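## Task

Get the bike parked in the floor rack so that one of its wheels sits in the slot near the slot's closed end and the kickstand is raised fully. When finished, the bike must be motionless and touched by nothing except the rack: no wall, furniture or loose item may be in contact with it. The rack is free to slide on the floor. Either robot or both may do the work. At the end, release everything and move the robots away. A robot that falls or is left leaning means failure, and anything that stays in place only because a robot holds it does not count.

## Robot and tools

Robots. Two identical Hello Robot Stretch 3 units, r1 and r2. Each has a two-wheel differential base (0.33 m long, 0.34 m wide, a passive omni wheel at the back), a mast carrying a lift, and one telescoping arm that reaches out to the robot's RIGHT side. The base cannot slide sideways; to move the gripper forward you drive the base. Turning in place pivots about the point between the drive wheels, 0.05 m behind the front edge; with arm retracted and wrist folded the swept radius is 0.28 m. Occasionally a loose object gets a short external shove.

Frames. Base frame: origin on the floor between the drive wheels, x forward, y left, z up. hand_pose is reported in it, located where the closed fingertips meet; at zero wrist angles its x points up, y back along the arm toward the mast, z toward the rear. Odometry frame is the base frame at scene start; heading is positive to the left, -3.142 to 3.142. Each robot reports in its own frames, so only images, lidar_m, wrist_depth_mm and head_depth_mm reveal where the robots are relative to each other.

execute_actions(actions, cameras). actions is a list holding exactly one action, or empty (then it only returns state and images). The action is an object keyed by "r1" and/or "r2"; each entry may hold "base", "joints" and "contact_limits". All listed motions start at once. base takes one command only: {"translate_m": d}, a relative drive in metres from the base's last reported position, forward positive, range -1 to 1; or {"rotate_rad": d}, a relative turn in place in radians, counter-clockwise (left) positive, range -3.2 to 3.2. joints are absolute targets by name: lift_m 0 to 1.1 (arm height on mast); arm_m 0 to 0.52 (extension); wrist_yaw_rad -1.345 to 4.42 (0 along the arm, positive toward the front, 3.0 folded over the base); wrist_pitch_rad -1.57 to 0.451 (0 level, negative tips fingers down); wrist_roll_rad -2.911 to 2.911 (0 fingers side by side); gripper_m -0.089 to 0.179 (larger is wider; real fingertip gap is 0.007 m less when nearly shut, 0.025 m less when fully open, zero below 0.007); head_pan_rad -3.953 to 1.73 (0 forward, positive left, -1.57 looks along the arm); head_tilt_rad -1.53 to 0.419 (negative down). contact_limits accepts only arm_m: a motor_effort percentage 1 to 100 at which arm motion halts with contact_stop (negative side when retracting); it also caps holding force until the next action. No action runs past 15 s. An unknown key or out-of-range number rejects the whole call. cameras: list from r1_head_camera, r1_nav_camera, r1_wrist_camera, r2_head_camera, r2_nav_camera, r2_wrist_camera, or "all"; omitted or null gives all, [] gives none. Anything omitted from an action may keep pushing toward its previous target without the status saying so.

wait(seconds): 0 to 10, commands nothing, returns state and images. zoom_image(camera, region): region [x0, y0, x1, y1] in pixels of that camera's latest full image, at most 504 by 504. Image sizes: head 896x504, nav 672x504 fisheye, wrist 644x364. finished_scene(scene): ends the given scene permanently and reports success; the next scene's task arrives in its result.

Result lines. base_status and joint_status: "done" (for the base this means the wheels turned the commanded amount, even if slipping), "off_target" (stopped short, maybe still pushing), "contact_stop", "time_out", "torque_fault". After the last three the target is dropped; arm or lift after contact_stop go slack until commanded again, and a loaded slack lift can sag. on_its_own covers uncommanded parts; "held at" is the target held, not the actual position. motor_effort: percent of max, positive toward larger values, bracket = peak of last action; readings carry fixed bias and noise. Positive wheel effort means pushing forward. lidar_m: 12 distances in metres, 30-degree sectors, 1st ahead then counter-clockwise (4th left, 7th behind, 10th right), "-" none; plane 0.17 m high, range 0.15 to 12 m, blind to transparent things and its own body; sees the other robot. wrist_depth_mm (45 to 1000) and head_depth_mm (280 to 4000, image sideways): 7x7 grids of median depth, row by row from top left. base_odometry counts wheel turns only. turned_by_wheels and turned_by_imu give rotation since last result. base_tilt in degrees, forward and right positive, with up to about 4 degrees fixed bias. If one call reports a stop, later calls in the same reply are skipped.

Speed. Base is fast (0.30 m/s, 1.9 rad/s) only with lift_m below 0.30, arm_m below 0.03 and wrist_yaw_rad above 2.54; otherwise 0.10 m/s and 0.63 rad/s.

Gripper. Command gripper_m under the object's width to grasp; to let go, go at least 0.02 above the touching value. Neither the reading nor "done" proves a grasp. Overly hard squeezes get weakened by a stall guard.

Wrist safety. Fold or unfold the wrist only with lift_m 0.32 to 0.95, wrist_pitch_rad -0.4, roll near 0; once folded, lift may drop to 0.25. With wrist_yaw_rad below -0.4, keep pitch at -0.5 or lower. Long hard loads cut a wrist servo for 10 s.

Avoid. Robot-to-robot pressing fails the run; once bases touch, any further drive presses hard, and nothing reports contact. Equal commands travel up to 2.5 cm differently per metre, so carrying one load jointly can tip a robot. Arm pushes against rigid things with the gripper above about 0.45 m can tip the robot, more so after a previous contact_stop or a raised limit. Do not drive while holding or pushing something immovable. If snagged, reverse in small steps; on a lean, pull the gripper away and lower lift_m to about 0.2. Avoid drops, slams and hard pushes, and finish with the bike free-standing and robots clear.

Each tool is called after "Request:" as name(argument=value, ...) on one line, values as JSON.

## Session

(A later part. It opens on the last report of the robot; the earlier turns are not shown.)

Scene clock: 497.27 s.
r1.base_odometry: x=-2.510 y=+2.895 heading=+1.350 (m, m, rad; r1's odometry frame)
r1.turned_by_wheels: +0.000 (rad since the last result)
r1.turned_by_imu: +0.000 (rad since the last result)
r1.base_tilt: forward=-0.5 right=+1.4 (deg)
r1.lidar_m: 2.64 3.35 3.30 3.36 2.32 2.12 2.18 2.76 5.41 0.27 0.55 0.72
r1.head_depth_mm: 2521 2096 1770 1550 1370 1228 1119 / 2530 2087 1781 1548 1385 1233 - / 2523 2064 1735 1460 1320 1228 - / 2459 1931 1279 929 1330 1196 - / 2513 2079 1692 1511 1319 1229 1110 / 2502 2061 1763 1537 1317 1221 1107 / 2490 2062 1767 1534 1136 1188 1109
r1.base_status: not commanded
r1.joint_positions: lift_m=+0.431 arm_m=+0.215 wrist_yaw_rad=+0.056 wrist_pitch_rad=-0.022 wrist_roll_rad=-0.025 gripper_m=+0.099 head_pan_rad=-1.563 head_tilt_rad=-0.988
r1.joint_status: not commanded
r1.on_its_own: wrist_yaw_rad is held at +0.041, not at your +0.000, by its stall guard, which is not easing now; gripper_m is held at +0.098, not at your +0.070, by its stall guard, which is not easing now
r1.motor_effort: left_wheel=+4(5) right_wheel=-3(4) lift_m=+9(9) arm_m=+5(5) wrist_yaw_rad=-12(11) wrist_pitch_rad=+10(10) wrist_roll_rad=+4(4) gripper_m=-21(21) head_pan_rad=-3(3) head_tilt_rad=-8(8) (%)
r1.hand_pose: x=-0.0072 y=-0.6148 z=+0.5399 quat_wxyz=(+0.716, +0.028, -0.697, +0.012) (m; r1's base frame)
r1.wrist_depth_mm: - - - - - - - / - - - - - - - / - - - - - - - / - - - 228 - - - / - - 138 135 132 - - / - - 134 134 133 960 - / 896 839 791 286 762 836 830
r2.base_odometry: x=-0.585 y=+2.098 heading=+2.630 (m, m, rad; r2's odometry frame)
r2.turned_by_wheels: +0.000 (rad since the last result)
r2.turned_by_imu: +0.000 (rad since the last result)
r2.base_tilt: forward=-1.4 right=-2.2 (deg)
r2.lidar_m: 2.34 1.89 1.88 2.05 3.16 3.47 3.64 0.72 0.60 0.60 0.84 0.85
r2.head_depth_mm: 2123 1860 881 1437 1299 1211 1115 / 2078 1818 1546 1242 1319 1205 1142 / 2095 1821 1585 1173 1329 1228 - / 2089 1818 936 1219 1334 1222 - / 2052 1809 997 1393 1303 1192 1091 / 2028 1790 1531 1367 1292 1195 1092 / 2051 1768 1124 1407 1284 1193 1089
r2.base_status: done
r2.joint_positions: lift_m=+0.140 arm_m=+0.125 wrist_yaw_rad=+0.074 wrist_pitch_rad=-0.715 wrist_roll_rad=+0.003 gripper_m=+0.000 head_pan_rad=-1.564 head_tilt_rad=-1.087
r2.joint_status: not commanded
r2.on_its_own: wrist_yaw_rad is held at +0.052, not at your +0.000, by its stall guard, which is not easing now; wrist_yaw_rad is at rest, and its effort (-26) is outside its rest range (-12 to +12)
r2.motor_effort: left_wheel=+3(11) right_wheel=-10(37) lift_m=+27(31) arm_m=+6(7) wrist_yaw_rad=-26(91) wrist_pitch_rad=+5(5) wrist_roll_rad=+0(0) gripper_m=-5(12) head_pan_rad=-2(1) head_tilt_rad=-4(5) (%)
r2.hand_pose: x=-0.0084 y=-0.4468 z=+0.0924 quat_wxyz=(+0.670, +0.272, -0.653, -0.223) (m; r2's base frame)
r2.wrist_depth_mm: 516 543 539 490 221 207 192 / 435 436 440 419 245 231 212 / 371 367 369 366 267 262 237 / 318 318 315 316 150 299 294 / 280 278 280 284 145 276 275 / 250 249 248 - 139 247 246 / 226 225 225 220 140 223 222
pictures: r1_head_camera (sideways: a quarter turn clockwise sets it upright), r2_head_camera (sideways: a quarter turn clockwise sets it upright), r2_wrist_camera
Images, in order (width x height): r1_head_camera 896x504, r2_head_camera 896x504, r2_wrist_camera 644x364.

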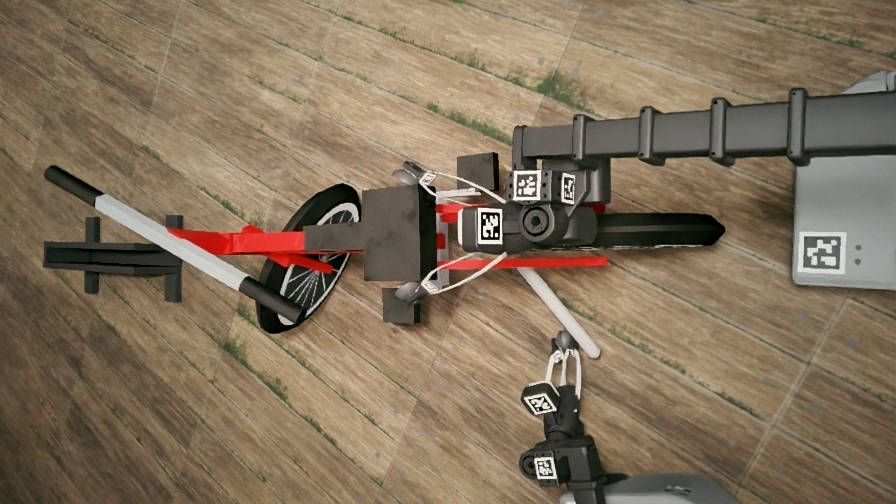

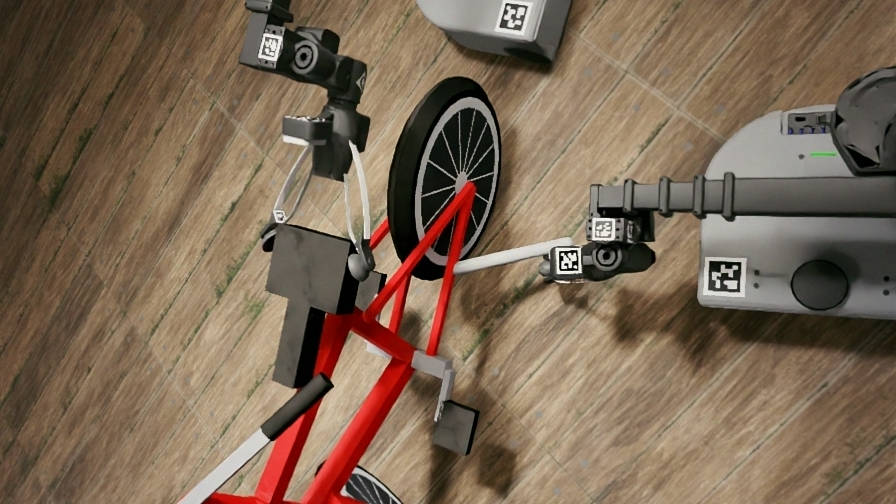

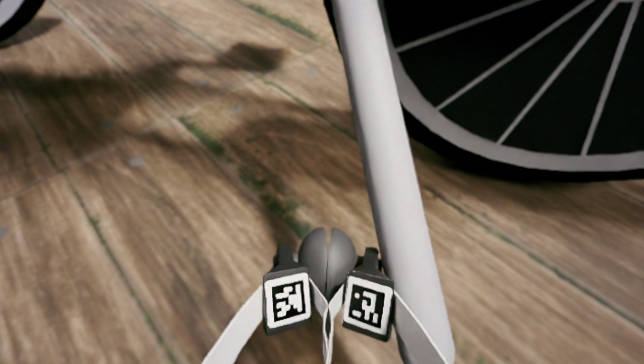

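The stand is rotating back. Continue a bit more.

Request:
execute_actions(actions=[{"r2": {"base": {"translate_m": -0.09}}}], cameras=["r1_head_camera", "r2_head_camera", "r2_wrist_camera"])

Scene clock: 507.60 s.
r1.base_odometry: x=-2.510 y=+2.895 heading=+1.350 (m, m, rad; r1's odometry frame)
r1.turned_by_wheels: +0.000 (rad since the last result)
r1.turned_by_imu: +0.000 (rad since the last result)
r1.base_tilt: forward=-0.4 right=+1.4 (deg)
r1.lidar_m: 2.64 3.35 3.30 3.35 2.31 2.12 2.18 2.76 5.42 0.27 0.46 0.65
r1.head_depth_mm: 2528 2090 1772 1562 1378 1229 1116 / 2539 2067 1772 1543 1387 1233 - / 2509 2070 1745 1459 1315 1228 - / 2407 1936 1278 927 1306 1193 - / 2485 2075 1699 1513 1365 1225 1107 / 2499 2077 1762 1534 1363 1219 1108 / 2507 2058 1749 1541 1362 1168 1112
r1.base_status: not commanded
r1.joint_positions: lift_m=+0.431 arm_m=+0.215 wrist_yaw_rad=+0.057 wrist_pitch_rad=-0.021 wrist_roll_rad=-0.027 gripper_m=+0.099 head_pan_rad=-1.563 head_tilt_rad=-0.988
r1.joint_status: not commanded
r1.on_its_own: wrist_yaw_rad is held at +0.041, not at your +0.000, by its stall guard, which is not easing now; gripper_m is held at +0.098, not at your +0.070, by its stall guard, which is not easing now; wrist_yaw_rad is at rest, and its effort (-13) is outside its rest range (-12 to +12)
r1.motor_effort: left_wheel=+5(7) right_wheel=-5(6) lift_m=+10(10) arm_m=+3(5) wrist_yaw_rad=-13(13) wrist_pitch_rad=+10(11) wrist_roll_rad=+5(5) gripper_m=-21(21) head_pan_rad=-3(3) head_tilt_rad=-7(8) (%)
r1.hand_pose: x=-0.0068 y=-0.6150 z=+0.5401 quat_wxyz=(+0.717, +0.028, -0.697, +0.013) (m; r1's base frame)
r1.wrist_depth_mm: - - - - - - - / - - - - - - - / - - - - - - - / - - - 228 - - - / - - 139 135 132 - - / - - 134 134 133 970 - / 861 844 792 286 766 824 821
r2.base_odometry: x=-0.507 y=+2.054 heading=+2.630 (m, m, rad; r2's odometry frame)
r2.turned_by_wheels: +0.000 (rad since the last result)
r2.turned_by_imu: -0.001 (rad since the last result)
r2.base_tilt: forward=-1.5 right=-2.3 (deg)
r2.lidar_m: 2.41 1.95 1.94 2.11 3.28 3.41 3.57 0.65 0.59 0.59 0.90 0.92
r2.head_depth_mm: 2127 1841 1580 1281 1274 1212 1111 / 2120 1840 886 1448 1306 1206 1140 / 2095 1828 929 1184 1330 1227 - / 2054 1799 1565 1186 1338 1228 - / 2064 1797 934 1377 1298 1204 1096 / 2021 1786 1006 1382 1294 1185 1092 / 2034 1761 1168 1380 1292 1179 1086
r2.base_status: done
r2.joint_positions: lift_m=+0.140 arm_m=+0.125 wrist_yaw_rad=+0.055 wrist_pitch_rad=-0.714 wrist_roll_rad=+0.003 gripper_m=+0.000 head_pan_rad=-1.564 head_tilt_rad=-1.087
r2.joint_status: not commanded
r2.on_its_own: wrist_yaw_rad is held at +0.052, not at your +0.000, by its stall guard, which is not easing now
r2.motor_effort: left_wheel=+0(3) right_wheel=+2(16) lift_m=+26(27) arm_m=+5(6) wrist_yaw_rad=-3(33) wrist_pitch_rad=+5(5) wrist_roll_rad=+0(0) gripper_m=-3(6) head_pan_rad=-2(2) head_tilt_rad=-5(5) (%)
r2.hand_pose: x=-0.0119 y=-0.4473 z=+0.0926 quat_wxyz=(+0.668, +0.265, -0.656, -0.230) (m; r2's base frame)
r2.wrist_depth_mm: 541 540 252 226 208 193 179 / 445 435 424 257 235 216 200 / 371 372 366 305 272 244 227 / 319 318 315 315 307 306 314 / 279 280 278 286 276 277 275 / 249 250 249 - 247 249 247 / 225 225 226 220 219 223 223
pictures: r1_head_camera (sideways: a quarter turn clockwise sets it upright), r2_head_camera (sideways: a quarter turn clockwise sets it upright), r2_wrist_camera
Images, in order (width x height): r1_head_camera 896x504, r2_head_camera 896x504, r2_wrist_camera 644x364.

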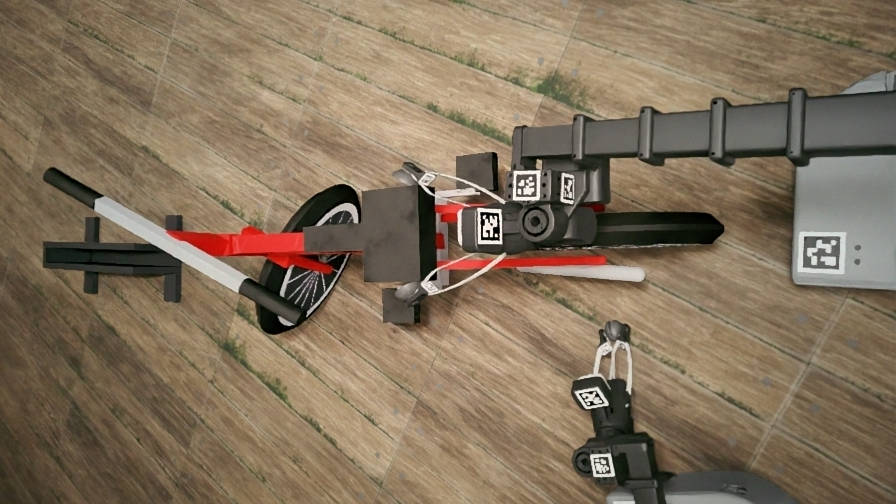

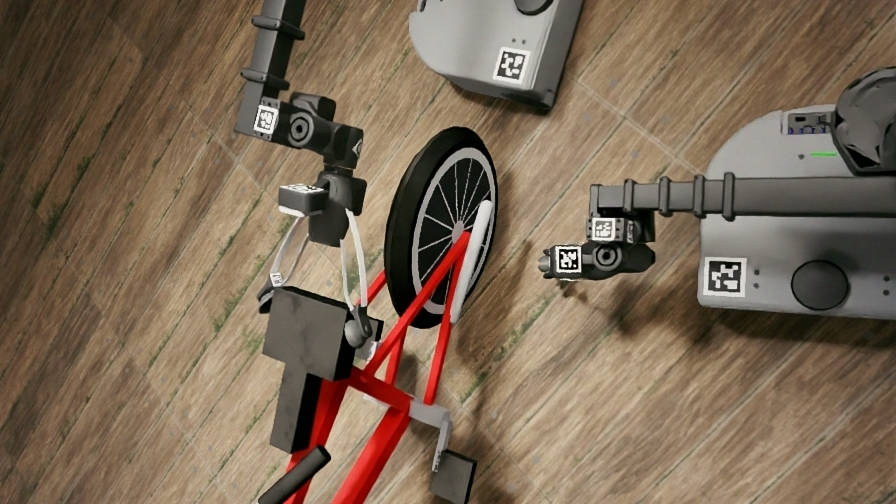

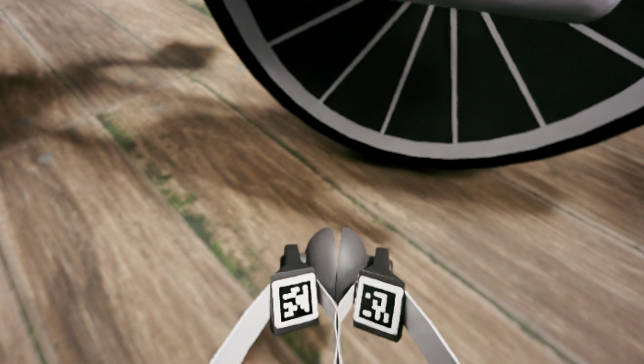

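Request:
execute_actions(actions=[{"r2": {"base": {"rotate_rad": -0.24}, "joints": {"arm_m": 0.0, "wrist_yaw_rad": 0.0, "head_pan_rad": -0.9, "head_tilt_rad": -0.95}}}], cameras=["r2_head_camera"])

Request:
execute_actions(actions=[{"r2": {"base": {"translate_m": 0.8}, "joints": {"head_pan_rad": -1.4, "head_tilt_rad": -1.05}}}], cameras=["r1_head_camera", "r2_head_camera", "r2_wrist_camera"])

Scene clock: 576.00 s.
r1.base_odometry: x=-2.510 y=+2.895 heading=+1.350 (m, m, rad; r1's odometry frame)
r1.turned_by_wheels: +0.000 (rad since the last result)
r1.turned_by_imu: +0.000 (rad since the last result)
r1.base_tilt: forward=-0.4 right=+1.4 (deg)
r1.lidar_m: 2.64 3.38 3.30 3.35 2.31 2.12 2.18 2.75 5.42 0.27 0.49 0.46
r1.head_depth_mm: 2518 2082 1774 1543 1373 1227 1114 / 2531 2075 1768 1545 1376 1228 - / 2497 2069 1733 1459 1318 1226 - / 2449 1932 1281 927 1312 1195 - / 2505 2065 1690 1508 1365 1232 1110 / 2486 2064 1767 1535 1365 1209 1111 / 2486 2057 1764 1543 1366 1172 1110
r1.base_status: not commanded
r1.joint_positions: lift_m=+0.431 arm_m=+0.215 wrist_yaw_rad=+0.057 wrist_pitch_rad=-0.021 wrist_roll_rad=-0.027 gripper_m=+0.099 head_pan_rad=-1.563 head_tilt_rad=-0.988
r1.joint_status: not commanded
r1.on_its_own: wrist_yaw_rad is held at +0.041, not at your +0.000, by its stall guard, which is not easing now; gripper_m is held at +0.098, not at your +0.070, by its stall guard, which is not easing now; wrist_yaw_rad is at rest, and its effort (-13) is outside its rest range (-12 to +12)
r1.motor_effort: left_wheel=+5(6) right_wheel=-5(5) lift_m=+11(10) arm_m=+3(3) wrist_yaw_rad=-13(12) wrist_pitch_rad=+10(10) wrist_roll_rad=+5(5) gripper_m=-21(22) head_pan_rad=-4(3) head_tilt_rad=-8(7) (%)
r1.hand_pose: x=-0.0068 y=-0.6150 z=+0.5401 quat_wxyz=(+0.717, +0.028, -0.697, +0.013) (m; r1's base frame)
r1.wrist_depth_mm: - - - - - - - / - - - - - - - / - - - - - - - / - - - 228 - - - / - - 139 135 132 - - / - - 134 134 133 953 - / 853 867 793 287 778 823 822
r2.base_odometry: x=-0.507 y=+2.054 heading=+2.390 (m, m, rad; r2's odometry frame)
r2.turned_by_wheels: -0.240 (rad since the last result)
r2.turned_by_imu: -0.242 (rad since the last result)
r2.base_tilt: forward=-1.4 right=-2.2 (deg)
r2.lidar_m: 3.04 2.07 1.94 1.97 2.52 3.41 3.47 3.03 0.65 0.59 0.60 0.90
r2.head_depth_mm: 2798 2224 1855 1506 1066 1234 1123 / 2764 2210 1839 1497 1124 1245 1113 / 2678 2215 1833 960 1326 1231 1141 / 2716 2180 1822 1255 1379 1241 1121 / 2664 2102 1060 1470 1367 1231 1110 / 2660 2152 1818 1471 1369 1217 1095 / 2600 2098 1781 1477 1361 1214 1095
r2.base_status: done
r2.joint_positions: lift_m=+0.140 arm_m=+0.000 wrist_yaw_rad=+0.002 wrist_pitch_rad=-0.714 wrist_roll_rad=+0.003 gripper_m=+0.000 head_pan_rad=-0.907 head_tilt_rad=-0.952
r2.joint_status: all done
r2.motor_effort: left_wheel=+2(4) right_wheel=-2(7) lift_m=+26(27) arm_m=-6(7) wrist_yaw_rad=-2(4) wrist_pitch_rad=+5(5) wrist_roll_rad=+0(0) gripper_m=-2(3) head_pan_rad=+2(26) head_tilt_rad=+0(11) (%)
r2.hand_pose: x=-0.0212 y=-0.3233 z=+0.0926 quat_wxyz=(+0.662, +0.247, -0.663, -0.247) (m; r2's base frame)
r2.wrist_depth_mm: 543 337 337 333 510 363 268 / 437 435 381 407 439 348 303 / 371 368 369 368 367 355 354 / 316 317 319 317 315 314 315 / 282 280 280 285 277 278 277 / 250 249 248 - 247 247 247 / 226 225 225 220 219 224 224
pictures: r2_head_camera (sideways: a quarter turn clockwise sets it upright)
Images, in order (width x height): r2_head_camera 896x504.

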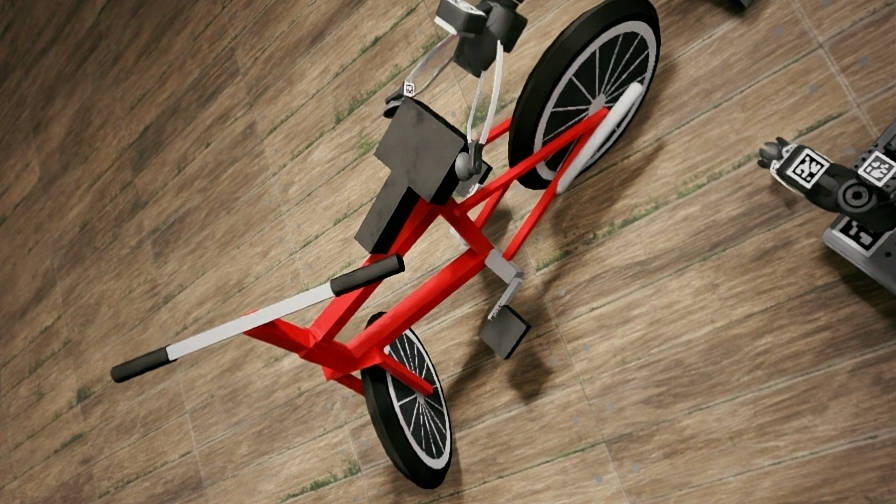

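Scene clock: 585.17 s.
r1.base_odometry: x=-2.510 y=+2.895 heading=+1.350 (m, m, rad; r1's odometry frame)
r1.turned_by_wheels: +0.000 (rad since the last result)
r1.turned_by_imu: -0.001 (rad since the last result)
r1.base_tilt: forward=-0.4 right=+1.4 (deg)
r1.lidar_m: 2.65 3.32 3.31 3.36 2.31 2.12 2.19 2.76 5.38 0.27 1.17 2.61
r1.head_depth_mm: 2534 2087 1786 1549 1369 1233 1115 / 2523 2089 1774 1545 1379 1224 - / 2542 2086 1728 1459 1322 1227 - / 2434 1925 1281 931 1305 1184 - / 2519 2074 1702 1513 1368 1226 1113 / 2507 2068 1663 1538 1364 1221 1108 / 2480 2068 1470 1506 1355 1225 1111
r1.base_status: not commanded
r1.joint_positions: lift_m=+0.431 arm_m=+0.215 wrist_yaw_rad=+0.057 wrist_pitch_rad=-0.021 wrist_roll_rad=-0.027 gripper_m=+0.099 head_pan_rad=-1.563 head_tilt_rad=-0.988
r1.joint_status: not commanded
r1.on_its_own: wrist_yaw_rad is held at +0.041, not at your +0.000, by its stall guard, which is not easing now; gripper_m is held at +0.098, not at your +0.070, by its stall guard, which is not easing now
r1.motor_effort: left_wheel=+6(5) right_wheel=-5(5) lift_m=+10(10) arm_m=+3(3) wrist_yaw_rad=-12(13) wrist_pitch_rad=+10(10) wrist_roll_rad=+5(5) gripper_m=-21(20) head_pan_rad=-3(3) head_tilt_rad=-7(8) (%)
r1.hand_pose: x=-0.0068 y=-0.6150 z=+0.5401 quat_wxyz=(+0.717, +0.028, -0.697, +0.013) (m; r1's base frame)
r1.wrist_depth_mm: - - - - - - - / - - - - - - - / - - - - - - - / - - - 229 - - - / 671 690 139 135 133 - - / 780 - 134 134 133 962 - / 645 678 792 287 773 839 833
r2.base_odometry: x=-1.091 y=+2.600 heading=+2.390 (m, m, rad; r2's odometry frame)
r2.turned_by_wheels: +0.000 (rad since the last result)
r2.turned_by_imu: -0.003 (rad since the last result)
r2.base_tilt: forward=-1.4 right=-2.3 (deg)
r2.lidar_m: 2.51 1.71 1.60 1.63 2.09 4.12 4.21 0.82 0.80 0.38 4.14 4.61
r2.head_depth_mm: 2330 1981 1650 1091 1286 1220 1115 / 2294 1961 1683 1079 1349 1214 1125 / 2267 1918 1688 1492 1299 1233 - / 2267 1926 1683 1482 1278 1238 - / 2247 1917 1671 1472 1326 1209 1110 / 2216 1910 1637 1468 1313 1199 1089 / 2207 1896 1641 1462 1311 1193 1087
r2.base_status: done
r2.joint_positions: lift_m=+0.140 arm_m=+0.000 wrist_yaw_rad=+0.002 wrist_pitch_rad=-0.714 wrist_roll_rad=+0.003 gripper_m=+0.000 head_pan_rad=-1.393 head_tilt_rad=-1.037
r2.joint_status: all done
r2.motor_effort: left_wheel=+2(6) right_wheel=-3(4) lift_m=+26(26) arm_m=-6(6) wrist_yaw_rad=-2(2) wrist_pitch_rad=+4(5) wrist_roll_rad=+0(0) gripper_m=-2(2) head_pan_rad=-3(22) head_tilt_rad=-5(12) (%)
r2.hand_pose: x=-0.0212 y=-0.3233 z=+0.0926 quat_wxyz=(+0.662, +0.247, -0.663, -0.247) (m; r2's base frame)
r2.wrist_depth_mm: 540 138 141 227 515 534 533 / 439 407 170 311 433 437 427 / 370 370 230 356 365 365 363 / 321 319 317 320 316 315 316 / 281 279 279 286 277 277 278 / 249 250 250 - 247 248 248 / 226 226 224 221 220 224 223
pictures: r1_head_camera (sideways: a quarter turn clockwise sets it upright), r2_head_camera (sideways: a quarter turn clockwise sets it upright), r2_wrist_camera
Images, in order (width x height): r1_head_camera 896x504, r2_head_camera 896x504, r2_wrist_camera 644x364.

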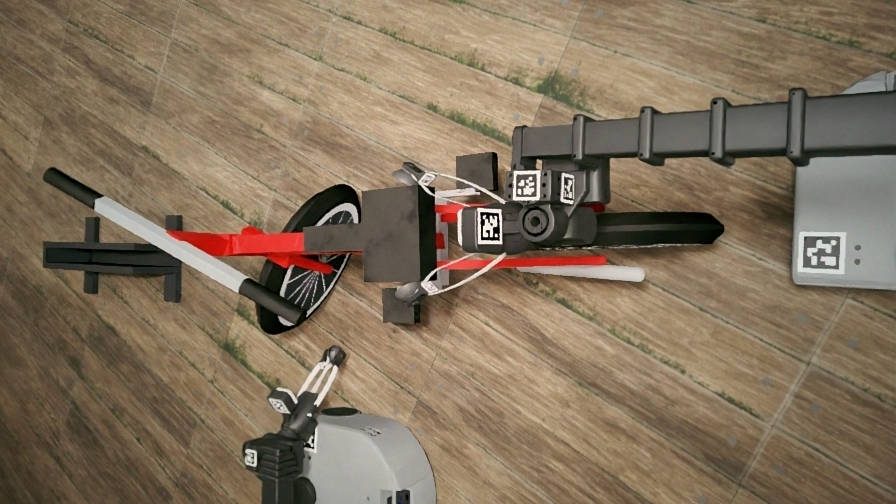

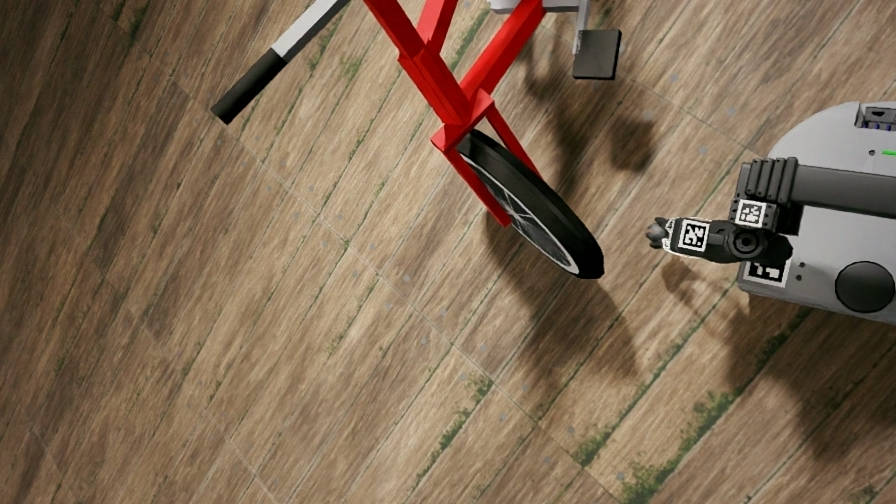

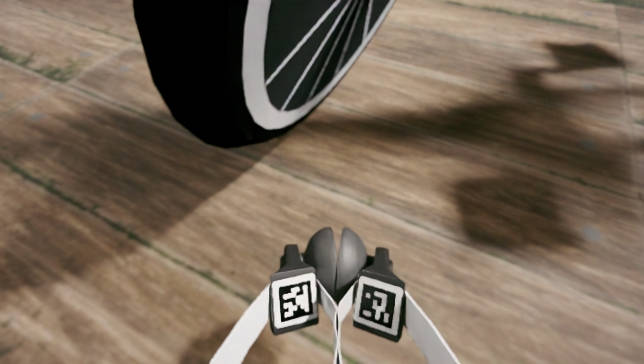

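Request:
execute_actions(actions=[{"r2": {"joints": {"arm_m": 0.03, "wrist_pitch_rad": 0.0, "lift_m": 0.10}}}], cameras=["r2_head_camera"])

Request:
execute_actions(actions=[{"r2": {"base": {"translate_m": 0.15}}}], cameras=["r1_head_camera", "r2_head_camera", "r2_wrist_camera"])

Scene clock: 616.47 s.
r1.base_odometry: x=-2.510 y=+2.895 heading=+1.350 (m, m, rad; r1's odometry frame)
r1.turned_by_wheels: +0.000 (rad since the last result)
r1.turned_by_imu: -0.001 (rad since the last result)
r1.base_tilt: forward=-0.5 right=+1.5 (deg)
r1.lidar_m: 2.64 3.36 3.32 3.36 2.31 2.12 2.18 2.76 5.42 0.27 1.27 2.61
r1.head_depth_mm: 2520 2092 1776 1544 1371 1226 1115 / 2505 2080 1773 1550 1382 1234 - / 2515 2076 1727 1462 1317 1228 - / 2434 1924 1278 928 1290 1193 - / 2516 2087 1694 1517 1365 1228 1111 / 2507 2067 1658 1545 1361 1225 1112 / 2498 2065 1473 1507 1364 1226 1106
r1.base_status: not commanded
r1.joint_positions: lift_m=+0.431 arm_m=+0.215 wrist_yaw_rad=+0.057 wrist_pitch_rad=-0.021 wrist_roll_rad=-0.027 gripper_m=+0.099 head_pan_rad=-1.563 head_tilt_rad=-0.988
r1.joint_status: not commanded
r1.on_its_own: wrist_yaw_rad is held at +0.041, not at your +0.000, by its stall guard, which is not easing now; gripper_m is held at +0.098, not at your +0.070, by its stall guard, which is not easing now; wrist_yaw_rad is at rest, and its effort (-13) is outside its rest range (-12 to +12)
r1.motor_effort: left_wheel=+4(5) right_wheel=-2(5) lift_m=+11(10) arm_m=+3(3) wrist_yaw_rad=-13(13) wrist_pitch_rad=+10(10) wrist_roll_rad=+5(5) gripper_m=-21(21) head_pan_rad=-4(3) head_tilt_rad=-7(7) (%)
r1.hand_pose: x=-0.0068 y=-0.6150 z=+0.5401 quat_wxyz=(+0.717, +0.028, -0.697, +0.013) (m; r1's base frame)
r1.wrist_depth_mm: - - - - - - - / - - - - - - - / - - - - - - - / - - - 228 - - - / 704 - 138 135 132 - - / 767 - 134 133 133 956 - / 649 694 773 288 782 821 824
r2.base_odometry: x=-1.091 y=+2.600 heading=+2.390 (m, m, rad; r2's odometry frame)
r2.turned_by_wheels: +0.000 (rad since the last result)
r2.turned_by_imu: -0.001 (rad since the last result)
r2.base_tilt: forward=-1.4 right=-2.4 (deg)
r2.lidar_m: 2.51 1.71 1.60 1.63 2.08 4.13 4.21 0.82 0.79 0.39 4.13 4.61
r2.head_depth_mm: 2356 1974 1639 1086 1283 1230 1112 / 2317 1942 1690 1072 1329 1217 1127 / 2293 1928 1681 1482 1299 1229 - / 2277 1925 1673 1478 1271 1218 - / 2276 1924 1642 1462 1335 1195 1102 / 2238 1892 1658 1482 1316 1193 1092 / 2193 1884 1630 1463 1310 1190 1089
r2.base_status: not commanded
r2.joint_positions: lift_m=+0.100 arm_m=+0.029 wrist_yaw_rad=-0.002 wrist_pitch_rad=-0.034 wrist_roll_rad=+0.003 gripper_m=+0.000 head_pan_rad=-1.393 head_tilt_rad=-1.037
r2.joint_status: all done
r2.motor_effort: left_wheel=+2(2) right_wheel=-1(3) lift_m=+19(20) arm_m=+8(9) wrist_yaw_rad=+2(3) wrist_pitch_rad=+11(14) wrist_roll_rad=+0(0) gripper_m=-3(3) head_pan_rad=-2(2) head_tilt_rad=-4(5) (%)
r2.hand_pose: x=-0.0219 y=-0.4297 z=+0.2063 quat_wxyz=(+0.706, +0.012, -0.708, -0.013) (m; r2's base frame)
r2.wrist_depth_mm: - - - 135 175 266 257 / - - 120 132 200 - 264 / - - 118 143 242 - - / - - 118 163 249 - - / 755 115 124 178 681 818 827 / 517 118 137 - 554 552 567 / 401 124 149 314 397 417 424
pictures: r2_head_camera (sideways: a quarter turn clockwise sets it upright)
Images, in order (width x height): r2_head_camera 896x504.

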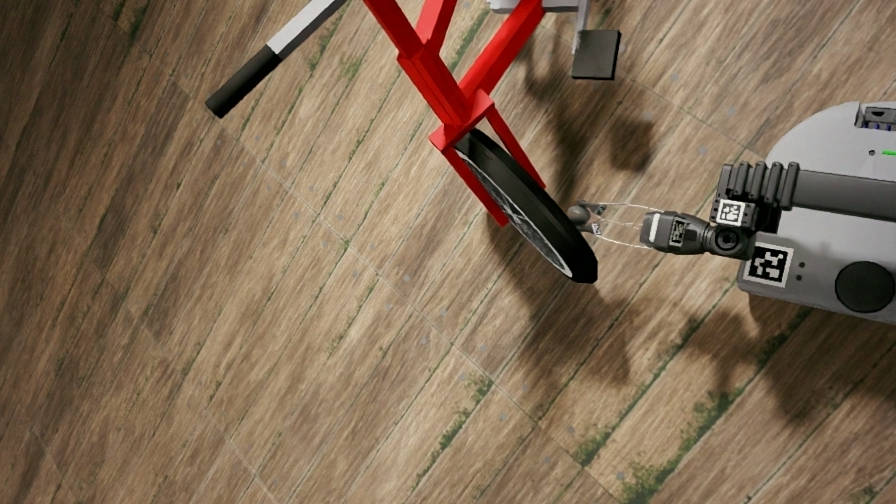

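Scene clock: 619.30 s.
r1.base_odometry: x=-2.510 y=+2.895 heading=+1.350 (m, m, rad; r1's odometry frame)
r1.turned_by_wheels: +0.000 (rad since the last result)
r1.turned_by_imu: +0.000 (rad since the last result)
r1.base_tilt: forward=-0.5 right=+1.4 (deg)
r1.lidar_m: 2.65 3.36 3.31 3.35 2.31 2.12 2.18 2.75 5.43 0.27 1.41 2.61
r1.head_depth_mm: 2544 2092 1767 1547 1368 1233 1117 / 2517 2084 1774 1543 1384 1234 - / 2494 2028 1770 1466 1312 1223 - / 2450 2029 1360 996 1301 1197 - / 2505 2075 1731 1513 1368 1224 1108 / 2482 2058 1693 1535 1363 1224 1109 / 2497 2058 1576 1541 1361 1221 1108
r1.base_status: not commanded
r1.joint_positions: lift_m=+0.431 arm_m=+0.215 wrist_yaw_rad=+0.050 wrist_pitch_rad=-0.020 wrist_roll_rad=-0.027 gripper_m=+0.099 head_pan_rad=-1.563 head_tilt_rad=-0.988
r1.joint_status: not commanded
r1.on_its_own: wrist_yaw_rad is held at +0.041, not at your +0.000, by its stall guard, which is not easing now; gripper_m is held at +0.098, not at your +0.070, by its stall guard, which is not easing now
r1.motor_effort: left_wheel=+3(6) right_wheel=-3(5) lift_m=+10(10) arm_m=+1(3) wrist_yaw_rad=-7(12) wrist_pitch_rad=+9(10) wrist_roll_rad=+5(5) gripper_m=-21(20) head_pan_rad=-3(3) head_tilt_rad=-7(6) (%)
r1.hand_pose: x=-0.0088 y=-0.6153 z=+0.5404 quat_wxyz=(+0.717, +0.025, -0.697, +0.011) (m; r1's base frame)
r1.wrist_depth_mm: - - - - - - - / - - - - - - - / - - - - - - - / - - - 226 222 - - / 781 855 138 135 132 141 - / - - 135 133 133 544 - / 840 780 772 289 775 846 818
r2.base_odometry: x=-1.201 y=+2.703 heading=+2.390 (m, m, rad; r2's odometry frame)
r2.turned_by_wheels: +0.000 (rad since the last result)
r2.turned_by_imu: -0.001 (rad since the last result)
r2.base_tilt: forward=-1.4 right=-2.3 (deg)
r2.lidar_m: 2.43 1.65 1.54 1.56 2.01 4.27 4.35 0.90 0.55 0.46 4.21 4.47
r2.head_depth_mm: 2329 1961 1711 1479 1352 1219 1119 / 2309 1940 1687 1500 1308 1217 1124 / 2274 1926 1685 1492 1300 1224 - / 2268 1915 1681 1476 1319 1222 - / 2254 1925 1663 1488 1327 1199 1105 / 2217 1885 1650 1465 1324 1191 1096 / 2191 1888 1632 1461 1317 1182 1093
r2.base_status: done
r2.joint_positions: lift_m=+0.100 arm_m=+0.030 wrist_yaw_rad=-0.005 wrist_pitch_rad=-0.021 wrist_roll_rad=+0.003 gripper_m=+0.000 head_pan_rad=-1.393 head_tilt_rad=-1.037
r2.joint_status: not commanded
r2.motor_effort: left_wheel=+1(5) right_wheel=-1(8) lift_m=+19(19) arm_m=+7(8) wrist_yaw_rad=+6(30) wrist_pitch_rad=+7(11) wrist_roll_rad=+0(0) gripper_m=-3(3) head_pan_rad=-3(2) head_tilt_rad=-5(5) (%)
r2.hand_pose: x=-0.0227 y=-0.4302 z=+0.2096 quat_wxyz=(+0.706, +0.006, -0.708, -0.009) (m; r2's base frame)
r2.wrist_depth_mm: - - - - - 182 216 / - - - - 172 183 233 / - - - - 171 201 242 / - - - - 176 223 264 / 774 780 790 437 194 250 735 / 545 546 552 - 226 293 550 / 415 413 417 213 248 340 438
pictures: r1_head_camera (sideways: a quarter turn clockwise sets it upright), r2_head_camera (sideways: a quarter turn clockwise sets it upright), r2_wrist_camera
Images, in order (width x height): r1_head_camera 896x504, r2_head_camera 896x504, r2_wrist_camera 644x364.

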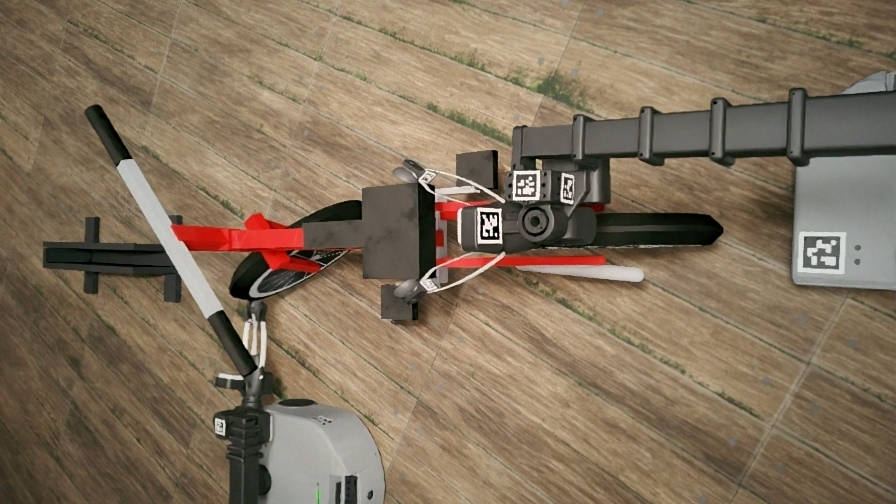

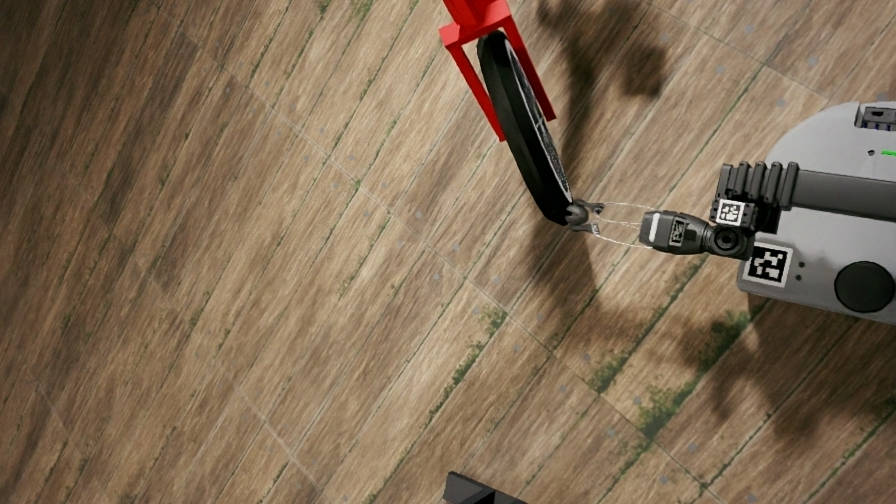

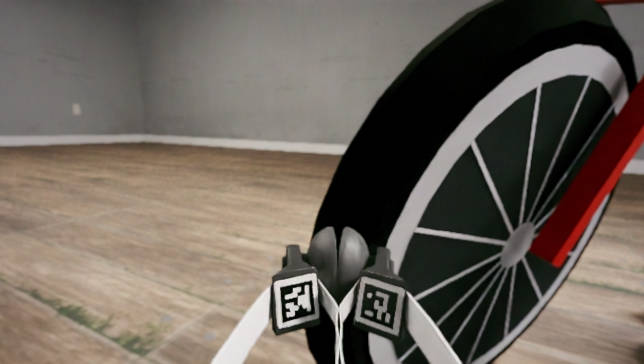

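Request:
execute_actions(actions=[{"r2": {"base": {"translate_m": -0.015}, "joints": {"arm_m": 0.15}}}], cameras=["r1_head_camera", "r2_head_camera", "r2_wrist_camera"])

Scene clock: 631.77 s.
r1.base_odometry: x=-2.510 y=+2.895 heading=+1.350 (m, m, rad; r1's odometry frame)
r1.turned_by_wheels: +0.000 (rad since the last result)
r1.turned_by_imu: -0.001 (rad since the last result)
r1.base_tilt: forward=-0.4 right=+1.4 (deg)
r1.lidar_m: 2.65 3.36 3.29 3.35 2.32 2.12 2.18 2.76 5.43 0.27 1.39 2.61
r1.head_depth_mm: 2535 2082 1781 1550 1375 1231 1115 / 2536 2029 1767 1549 1384 1232 - / 2531 2014 1774 1262 1316 1225 - / 2428 1974 1359 1365 1301 1193 - / 2512 2010 1762 1508 1366 1226 1113 / 2508 2066 1671 1531 1363 1227 1110 / 2506 2057 1565 1532 1359 1226 1108
r1.base_status: not commanded
r1.joint_positions: lift_m=+0.431 arm_m=+0.215 wrist_yaw_rad=+0.030 wrist_pitch_rad=-0.018 wrist_roll_rad=-0.022 gripper_m=+0.099 head_pan_rad=-1.563 head_tilt_rad=-0.988
r1.joint_status: not commanded
r1.on_its_own: wrist_yaw_rad is held at +0.041, not at your +0.000, by its stall guard, which is not easing now; gripper_m is held at +0.098, not at your +0.070, by its stall guard, which is not easing now
r1.motor_effort: left_wheel=+0(3) right_wheel=+0(3) lift_m=+11(11) arm_m=+3(3) wrist_yaw_rad=+9(7) wrist_pitch_rad=+8(9) wrist_roll_rad=+3(5) gripper_m=-21(22) head_pan_rad=-3(3) head_tilt_rad=-7(7) (%)
r1.hand_pose: x=-0.0137 y=-0.6154 z=+0.5407 quat_wxyz=(+0.715, +0.017, -0.699, +0.004) (m; r1's base frame)
r1.wrist_depth_mm: - - - - - - - / - - - - - - - / - - - - - - - / - - - 227 221 - - / 751 999 137 135 132 131 - / 876 883 135 134 133 133 - / 756 793 782 289 761 833 837
r2.base_odometry: x=-1.190 y=+2.693 heading=+2.391 (m, m, rad; r2's odometry frame)
r2.turned_by_wheels: +0.001 (rad since the last result)
r2.turned_by_imu: +0.000 (rad since the last result)
r2.base_tilt: forward=-1.4 right=-2.3 (deg)
r2.lidar_m: 2.43 1.65 1.54 1.57 2.01 4.25 4.33 0.90 0.60 0.56 4.19 4.50
r2.head_depth_mm: 2355 1989 1701 1110 1328 1224 1111 / 2292 1959 1686 1496 1305 1220 1129 / 2272 1942 1685 1497 1323 1207 - / 2268 1913 1689 1487 1345 1205 - / 2249 1935 1667 1479 1317 1196 1110 / 2253 1894 1646 1455 1320 1198 1087 / 2204 1870 1656 1467 1303 1191 1081
r2.base_status: done
r2.joint_positions: lift_m=+0.100 arm_m=+0.149 wrist_yaw_rad=+0.157 wrist_pitch_rad=+0.046 wrist_roll_rad=+0.003 gripper_m=+0.000 head_pan_rad=-1.393 head_tilt_rad=-1.037
r2.joint_status: all done
r2.on_its_own: wrist_yaw_rad is held at +0.123, not at your +0.000, by its stall guard, which is still easing
r2.motor_effort: left_wheel=+7(16) right_wheel=-15(39) lift_m=+19(19) arm_m=+8(13) wrist_yaw_rad=-39(100) wrist_pitch_rad=-16(17) wrist_roll_rad=+0(0) gripper_m=-5(10) head_pan_rad=-2(2) head_tilt_rad=-4(5) (%)
r2.hand_pose: x=+0.0189 y=-0.5483 z=+0.2268 quat_wxyz=(+0.703, +0.040, -0.707, +0.072) (m; r2's base frame)
r2.wrist_depth_mm: - - - - - 160 145 / - - - - 174 153 147 / - - - - 163 156 150 / - - - - 165 158 153 / 990 - - 192 167 161 155 / 639 649 650 - 171 165 159 / 466 467 477 184 174 169 162
pictures: r1_head_camera (sideways: a quarter turn clockwise sets it upright), r2_head_camera (sideways: a quarter turn clockwise sets it upright), r2_wrist_camera
Images, in order (width x height): r1_head_camera 896x504, r2_head_camera 896x504, r2_wrist_camera 644x364.

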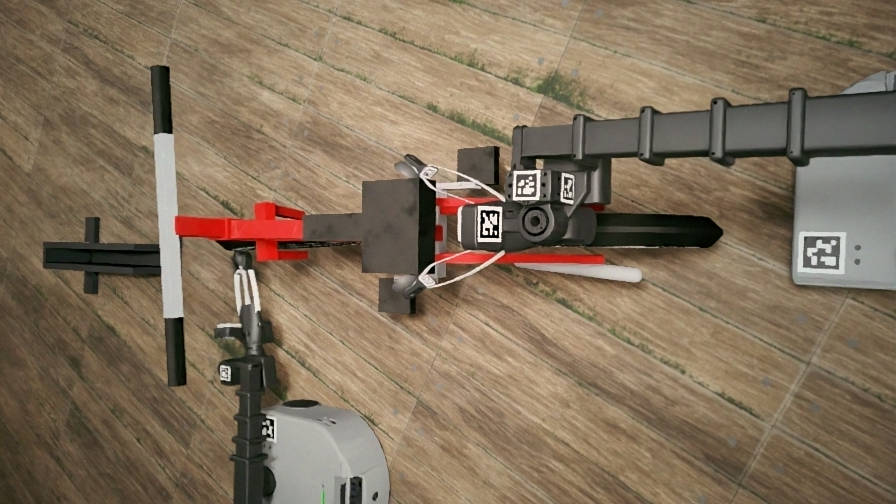

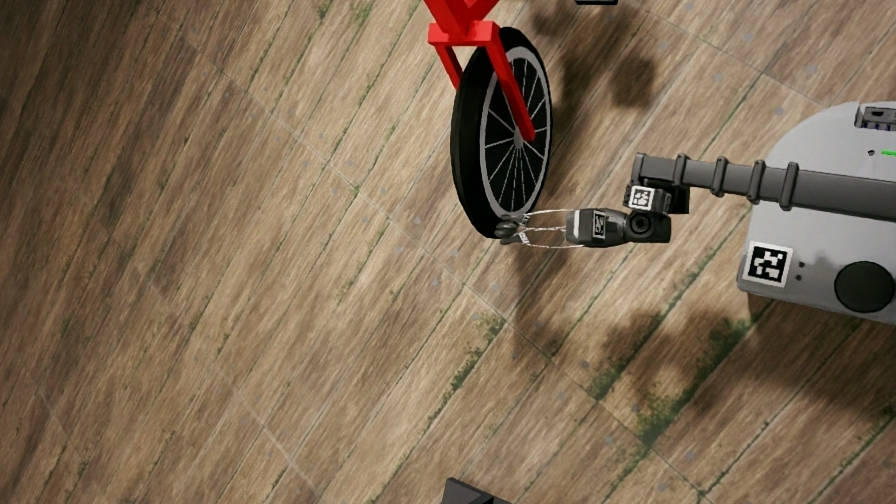

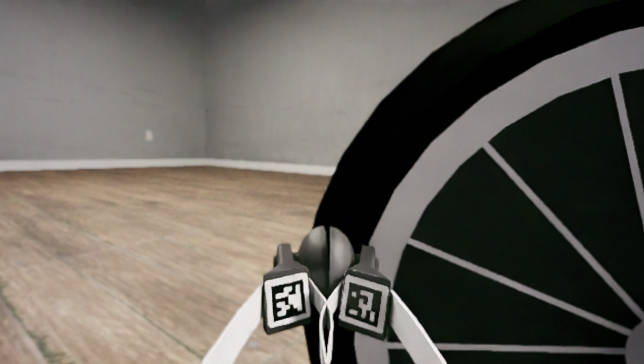

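Request:
execute_actions(actions=[{"r2": {"base": {"translate_m": 0.25}, "joints": {"arm_m": 0.0, "lift_m": 0.36, "wrist_pitch_rad": -0.4, "wrist_yaw_rad": 0.0}}}], cameras=[])

Request:
execute_actions(actions=[{"r2": {"base": {"translate_m": 0.2}, "joints": {"wrist_yaw_rad": 3.0}}}], cameras=[])

Request:
execute_actions(actions=[{"r2": {"base": {"translate_m": 0.08}, "joints": {"lift_m": 0.27, "head_pan_rad": -0.9, "head_tilt_rad": -0.9}}}], cameras=["r1_head_camera", "r2_head_camera"])

Scene clock: 664.10 s.
r1.base_odometry: x=-2.510 y=+2.895 heading=+1.350 (m, m, rad; r1's odometry frame)
r1.turned_by_wheels: +0.000 (rad since the last result)
r1.turned_by_imu: -0.001 (rad since the last result)
r1.base_tilt: forward=-0.4 right=+1.5 (deg)
r1.lidar_m: 2.65 3.36 3.31 3.36 2.31 2.12 2.18 2.75 5.41 0.27 1.63 2.62
r1.head_depth_mm: 2535 2078 1777 1545 1363 1232 1117 / 2517 2034 1775 1540 1381 1226 - / 2507 2027 1766 1459 1319 1233 - / 2437 1973 1361 1361 1302 1195 - / 2513 2025 1752 1511 1369 1223 1110 / 2487 2023 1729 1535 1365 1227 1113 / 2270 2062 1689 1539 1359 1223 1108
r1.base_status: not commanded
r1.joint_positions: lift_m=+0.431 arm_m=+0.215 wrist_yaw_rad=+0.031 wrist_pitch_rad=-0.018 wrist_roll_rad=-0.022 gripper_m=+0.099 head_pan_rad=-1.563 head_tilt_rad=-0.988
r1.joint_status: not commanded
r1.on_its_own: wrist_yaw_rad is held at +0.041, not at your +0.000, by its stall guard, which is not easing now; gripper_m is held at +0.098, not at your +0.070, by its stall guard, which is not easing now
r1.motor_effort: left_wheel=+1(0) right_wheel=-1(1) lift_m=+10(10) arm_m=+3(3) wrist_yaw_rad=+8(9) wrist_pitch_rad=+9(9) wrist_roll_rad=+3(3) gripper_m=-20(19) head_pan_rad=-3(3) head_tilt_rad=-7(7) (%)
r1.hand_pose: x=-0.0136 y=-0.6154 z=+0.5407 quat_wxyz=(+0.715, +0.018, -0.699, +0.004) (m; r1's base frame)
r1.wrist_depth_mm: - - - - - - - / - - - - - - - / - - - - - - - / - - - 225 221 - - / - - 138 135 132 130 - / - - 135 134 133 133 - / 865 877 780 285 764 842 825
r2.base_odometry: x=-1.373 y=+2.863 heading=+2.391 (m, m, rad; r2's odometry frame)
r2.turned_by_wheels: +0.000 (rad since the last result)
r2.turned_by_imu: -0.002 (rad since the last result)
r2.base_tilt: forward=-1.4 right=-2.4 (deg)
r2.lidar_m: 2.26 1.54 1.44 1.46 1.88 4.18 4.55 1.09 0.59 3.36 4.32 4.26
r2.head_depth_mm: 2336 1961 1704 1509 1290 1212 1115 / 2323 1963 1718 1499 1337 1224 1128 / 2285 1961 1681 1493 1333 1243 - / 2239 1944 1691 1478 1335 1225 - / 2246 1900 1645 1475 1312 1204 1100 / 2253 1881 1646 1463 1292 1200 1088 / 2206 1880 1640 1458 1299 1184 1086
r2.base_status: done
r2.joint_positions: lift_m=+0.360 arm_m=+0.000 wrist_yaw_rad=+0.002 wrist_pitch_rad=-0.413 wrist_roll_rad=+0.003 gripper_m=+0.000 head_pan_rad=-1.393 head_tilt_rad=-1.037
r2.joint_status: all done
r2.motor_effort: left_wheel=+2(5) right_wheel=-2(3) lift_m=+31(34) arm_m=-6(7) wrist_yaw_rad=-3(17) wrist_pitch_rad=+4(5) wrist_roll_rad=+0(0) gripper_m=-3(2) head_pan_rad=-2(2) head_tilt_rad=-4(4) (%)
r2.hand_pose: x=-0.0210 y=-0.3704 z=+0.3734 quat_wxyz=(+0.691, +0.146, -0.693, -0.145) (m; r2's base frame)
r2.wrist_depth_mm: - - - - - - - / - - - - - - - / - - - - - - - / 889 909 915 913 903 902 340 / 716 717 719 758 728 389 378 / 460 586 604 - 608 439 438 / 437 516 516 508 498 509 500
pictures: none
No camera images: the call's "cameras" was empty. Leave "cameras" out to get every camera's image.

Scene clock: 667.23 s.
r1.base_odometry: x=-2.510 y=+2.895 heading=+1.350 (m, m, rad; r1's odometry frame)
r1.turned_by_wheels: +0.000 (rad since the last result)
r1.turned_by_imu: +0.000 (rad since the last result)
r1.base_tilt: forward=-0.4 right=+1.5 (deg)
r1.lidar_m: 2.64 3.34 3.31 3.36 2.31 2.12 2.18 2.76 5.43 0.27 1.81 2.61
r1.head_depth_mm: 2543 2083 1777 1549 1376 1224 1117 / 2521 2037 1772 1547 1384 1226 - / 2511 2027 1771 1459 1320 1226 - / 2442 1990 1362 1365 1301 1189 - / 2479 2011 1759 1515 1372 1226 1112 / 2416 1904 1773 1539 1363 1221 1110 / 2297 1822 1764 1536 1361 1224 1110
r1.base_status: not commanded
r1.joint_positions: lift_m=+0.431 arm_m=+0.215 wrist_yaw_rad=+0.031 wrist_pitch_rad=-0.018 wrist_roll_rad=-0.022 gripper_m=+0.099 head_pan_rad=-1.563 head_tilt_rad=-0.988
r1.joint_status: not commanded
r1.on_its_own: wrist_yaw_rad is held at +0.041, not at your +0.000, by its stall guard, which is not easing now; gripper_m is held at +0.098, not at your +0.070, by its stall guard, which is not easing now
r1.motor_effort: left_wheel=+0(0) right_wheel=-1(1) lift_m=+10(10) arm_m=+3(3) wrist_yaw_rad=+8(8) wrist_pitch_rad=+9(9) wrist_roll_rad=+3(3) gripper_m=-19(20) head_pan_rad=-4(3) head_tilt_rad=-7(8) (%)
r1.hand_pose: x=-0.0136 y=-0.6154 z=+0.5407 quat_wxyz=(+0.715, +0.018, -0.699, +0.004) (m; r1's base frame)
r1.wrist_depth_mm: - - - - - - - / - - - - - - - / - - - - - - - / - - - 226 220 - - / - - 138 135 132 130 - / - - 135 134 133 133 - / 879 838 785 290 767 833 820
r2.base_odometry: x=-1.519 y=+3.000 heading=+2.391 (m, m, rad; r2's odometry frame)
r2.turned_by_wheels: +0.000 (rad since the last result)
r2.turned_by_imu: -0.001 (rad since the last result)
r2.base_tilt: forward=-1.4 right=-2.3 (deg)
r2.lidar_m: 2.13 1.46 1.36 1.38 1.77 3.94 4.76 0.81 0.70 3.46 4.39 4.10
r2.head_depth_mm: 2286 1968 1693 1514 1346 1223 1113 / 2309 1964 1706 1497 1340 1221 1132 / 2301 1932 1681 1493 1340 1238 - / 2243 1919 1673 1476 1329 1252 - / 2239 1903 1652 1477 1286 1199 1109 / 2204 1896 1646 1473 1286 1190 1091 / 2213 1891 1636 1453 1304 1189 1087
r2.base_status: done
r2.joint_positions: lift_m=+0.360 arm_m=+0.000 wrist_yaw_rad=+2.997 wrist_pitch_rad=-0.413 wrist_roll_rad=+0.003 gripper_m=+0.000 head_pan_rad=-1.393 head_tilt_rad=-1.037
r2.joint_status: all done
r2.motor_effort: left_wheel=+1(5) right_wheel=-2(3) lift_m=+31(31) arm_m=-5(5) wrist_yaw_rad=+4(5) wrist_pitch_rad=+4(4) wrist_roll_rad=+0(0) gripper_m=-2(3) head_pan_rad=-2(3) head_tilt_rad=-5(5) (%)
r2.hand_pose: x=+0.0112 y=+0.0773 z=+0.3734 quat_wxyz=(+0.195, +0.702, +0.095, +0.679) (m; r2's base frame)
r2.wrist_depth_mm: - - - - - - - / - - - - - - - / - - - - - - - / 907 893 913 910 920 902 914 / 730 725 714 748 733 724 741 / 600 606 - - 600 606 611 / 518 515 - 513 502 517 525
pictures: none
No camera images: the call's "cameras" was empty. Leave "cameras" out to get every camera's image.

Scene clock: 669.47 s.
r1.base_odometry: x=-2.510 y=+2.895 heading=+1.350 (m, m, rad; r1's odometry frame)
r1.turned_by_wheels: +0.000 (rad since the last result)
r1.turned_by_imu: +0.000 (rad since the last result)
r1.base_tilt: forward=-0.4 right=+1.5 (deg)
r1.lidar_m: 2.64 3.35 3.30 3.35 2.31 2.12 2.18 2.75 5.40 0.27 1.88 2.61
r1.head_depth_mm: 2514 2095 1774 1534 1379 1232 1112 / 2532 2025 1772 1559 1384 1228 - / 2523 2028 1772 1471 1316 1230 - / 2435 1985 1361 1369 1300 1196 - / 2515 2028 1763 1515 1371 1225 1112 / 2347 1926 1758 1537 1361 1226 1106 / 2333 1877 1762 1532 1363 1225 1106
r1.base_status: not commanded
r1.joint_positions: lift_m=+0.431 arm_m=+0.215 wrist_yaw_rad=+0.031 wrist_pitch_rad=-0.018 wrist_roll_rad=-0.022 gripper_m=+0.099 head_pan_rad=-1.563 head_tilt_rad=-0.988
r1.joint_status: not commanded
r1.on_its_own: wrist_yaw_rad is held at +0.041, not at your +0.000, by its stall guard, which is not easing now; gripper_m is held at +0.098, not at your +0.070, by its stall guard, which is not easing now
r1.motor_effort: left_wheel=+1(1) right_wheel=-1(1) lift_m=+10(10) arm_m=+3(3) wrist_yaw_rad=+7(7) wrist_pitch_rad=+9(9) wrist_roll_rad=+3(3) gripper_m=-21(22) head_pan_rad=-4(3) head_tilt_rad=-7(8) (%)
r1.hand_pose: x=-0.0136 y=-0.6154 z=+0.5407 quat_wxyz=(+0.715, +0.018, -0.699, +0.004) (m; r1's base frame)
r1.wrist_depth_mm: - - - - - - - / - - - - - - - / - - - - - - - / - - - 226 222 - - / - - 138 135 132 131 - / - - 135 133 133 133 - / 870 847 794 288 791 838 816
r2.base_odometry: x=-1.577 y=+3.054 heading=+2.391 (m, m, rad; r2's odometry frame)
r2.turned_by_wheels: +0.000 (rad since the last result)
r2.turned_by_imu: +0.000 (rad since the last result)
r2.base_tilt: forward=-1.5 right=-2.2 (deg)
r2.lidar_m: 2.09 1.42 1.32 1.34 1.72 3.84 4.80 0.79 0.75 3.50 4.30 4.00
r2.head_depth_mm: 3155 2443 1973 1668 1444 1277 1129 / 3117 2399 1970 1668 1430 1241 1127 / 3091 2384 1944 1647 1430 1219 1139 / 3084 2340 1935 1638 1306 1259 1136 / 3015 2324 1909 1615 1347 1246 1114 / 2952 2343 1892 1634 1400 1241 1103 / 2957 2290 1884 1609 1400 1238 1099
r2.base_status: done
r2.joint_positions: lift_m=+0.270 arm_m=+0.000 wrist_yaw_rad=+2.998 wrist_pitch_rad=-0.414 wrist_roll_rad=+0.003 gripper_m=+0.000 head_pan_rad=-0.906 head_tilt_rad=-0.901
r2.joint_status: all done
r2.motor_effort: left_wheel=+1(9) right_wheel=-2(8) lift_m=+18(33) arm_m=-5(5) wrist_yaw_rad=+4(4) wrist_pitch_rad=+5(4) wrist_roll_rad=+0(0) gripper_m=-3(2) head_pan_rad=+1(22) head_tilt_rad=+0(10) (%)
r2.hand_pose: x=+0.0110 y=+0.0773 z=+0.2840 quat_wxyz=(+0.195, +0.701, +0.095, +0.679) (m; r2's base frame)
r2.wrist_depth_mm: - - - - - - - / - - - - - - - / - - - - - - - / 747 747 745 747 745 747 757 / 592 596 602 613 601 594 598 / 502 518 - - 493 495 493 / 434 - - - 423 427 426
pictures: r1_head_camera (sideways: a quarter turn clockwise sets it upright), r2_head_camera (sideways: a quarter turn clockwise sets it upright)
Images, in order (width x height): r1_head_camera 896x504, r2_head_camera 896x504.

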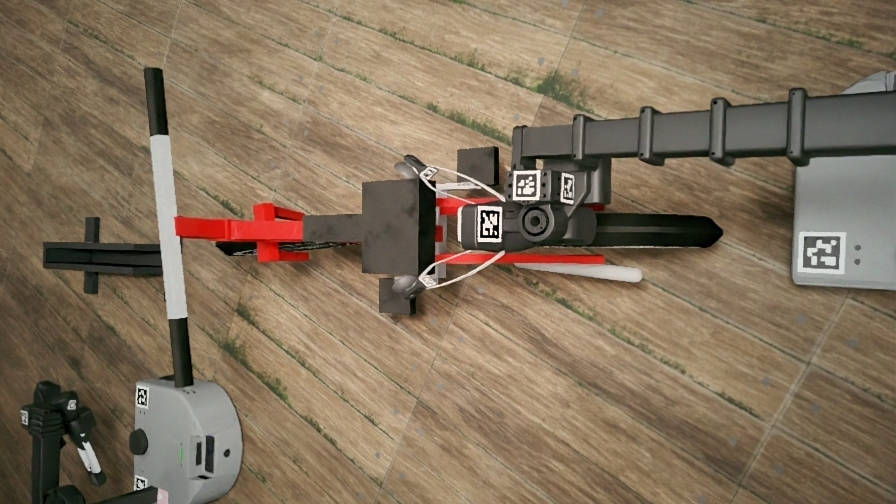

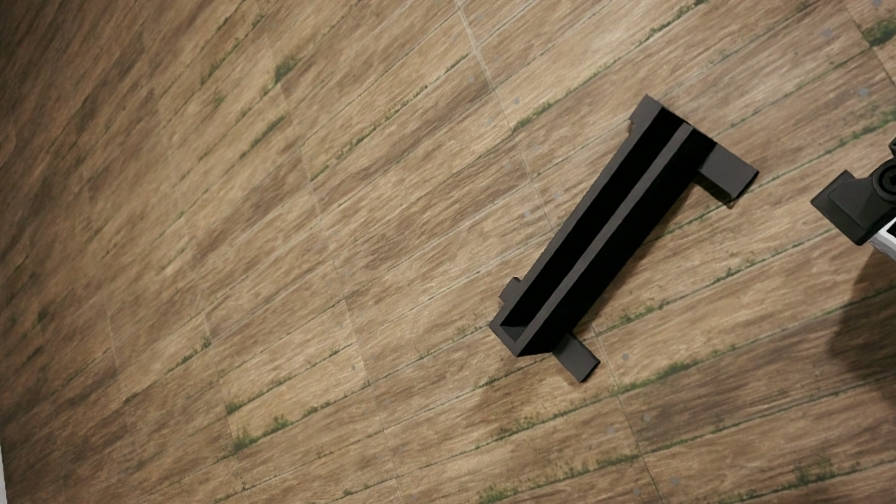

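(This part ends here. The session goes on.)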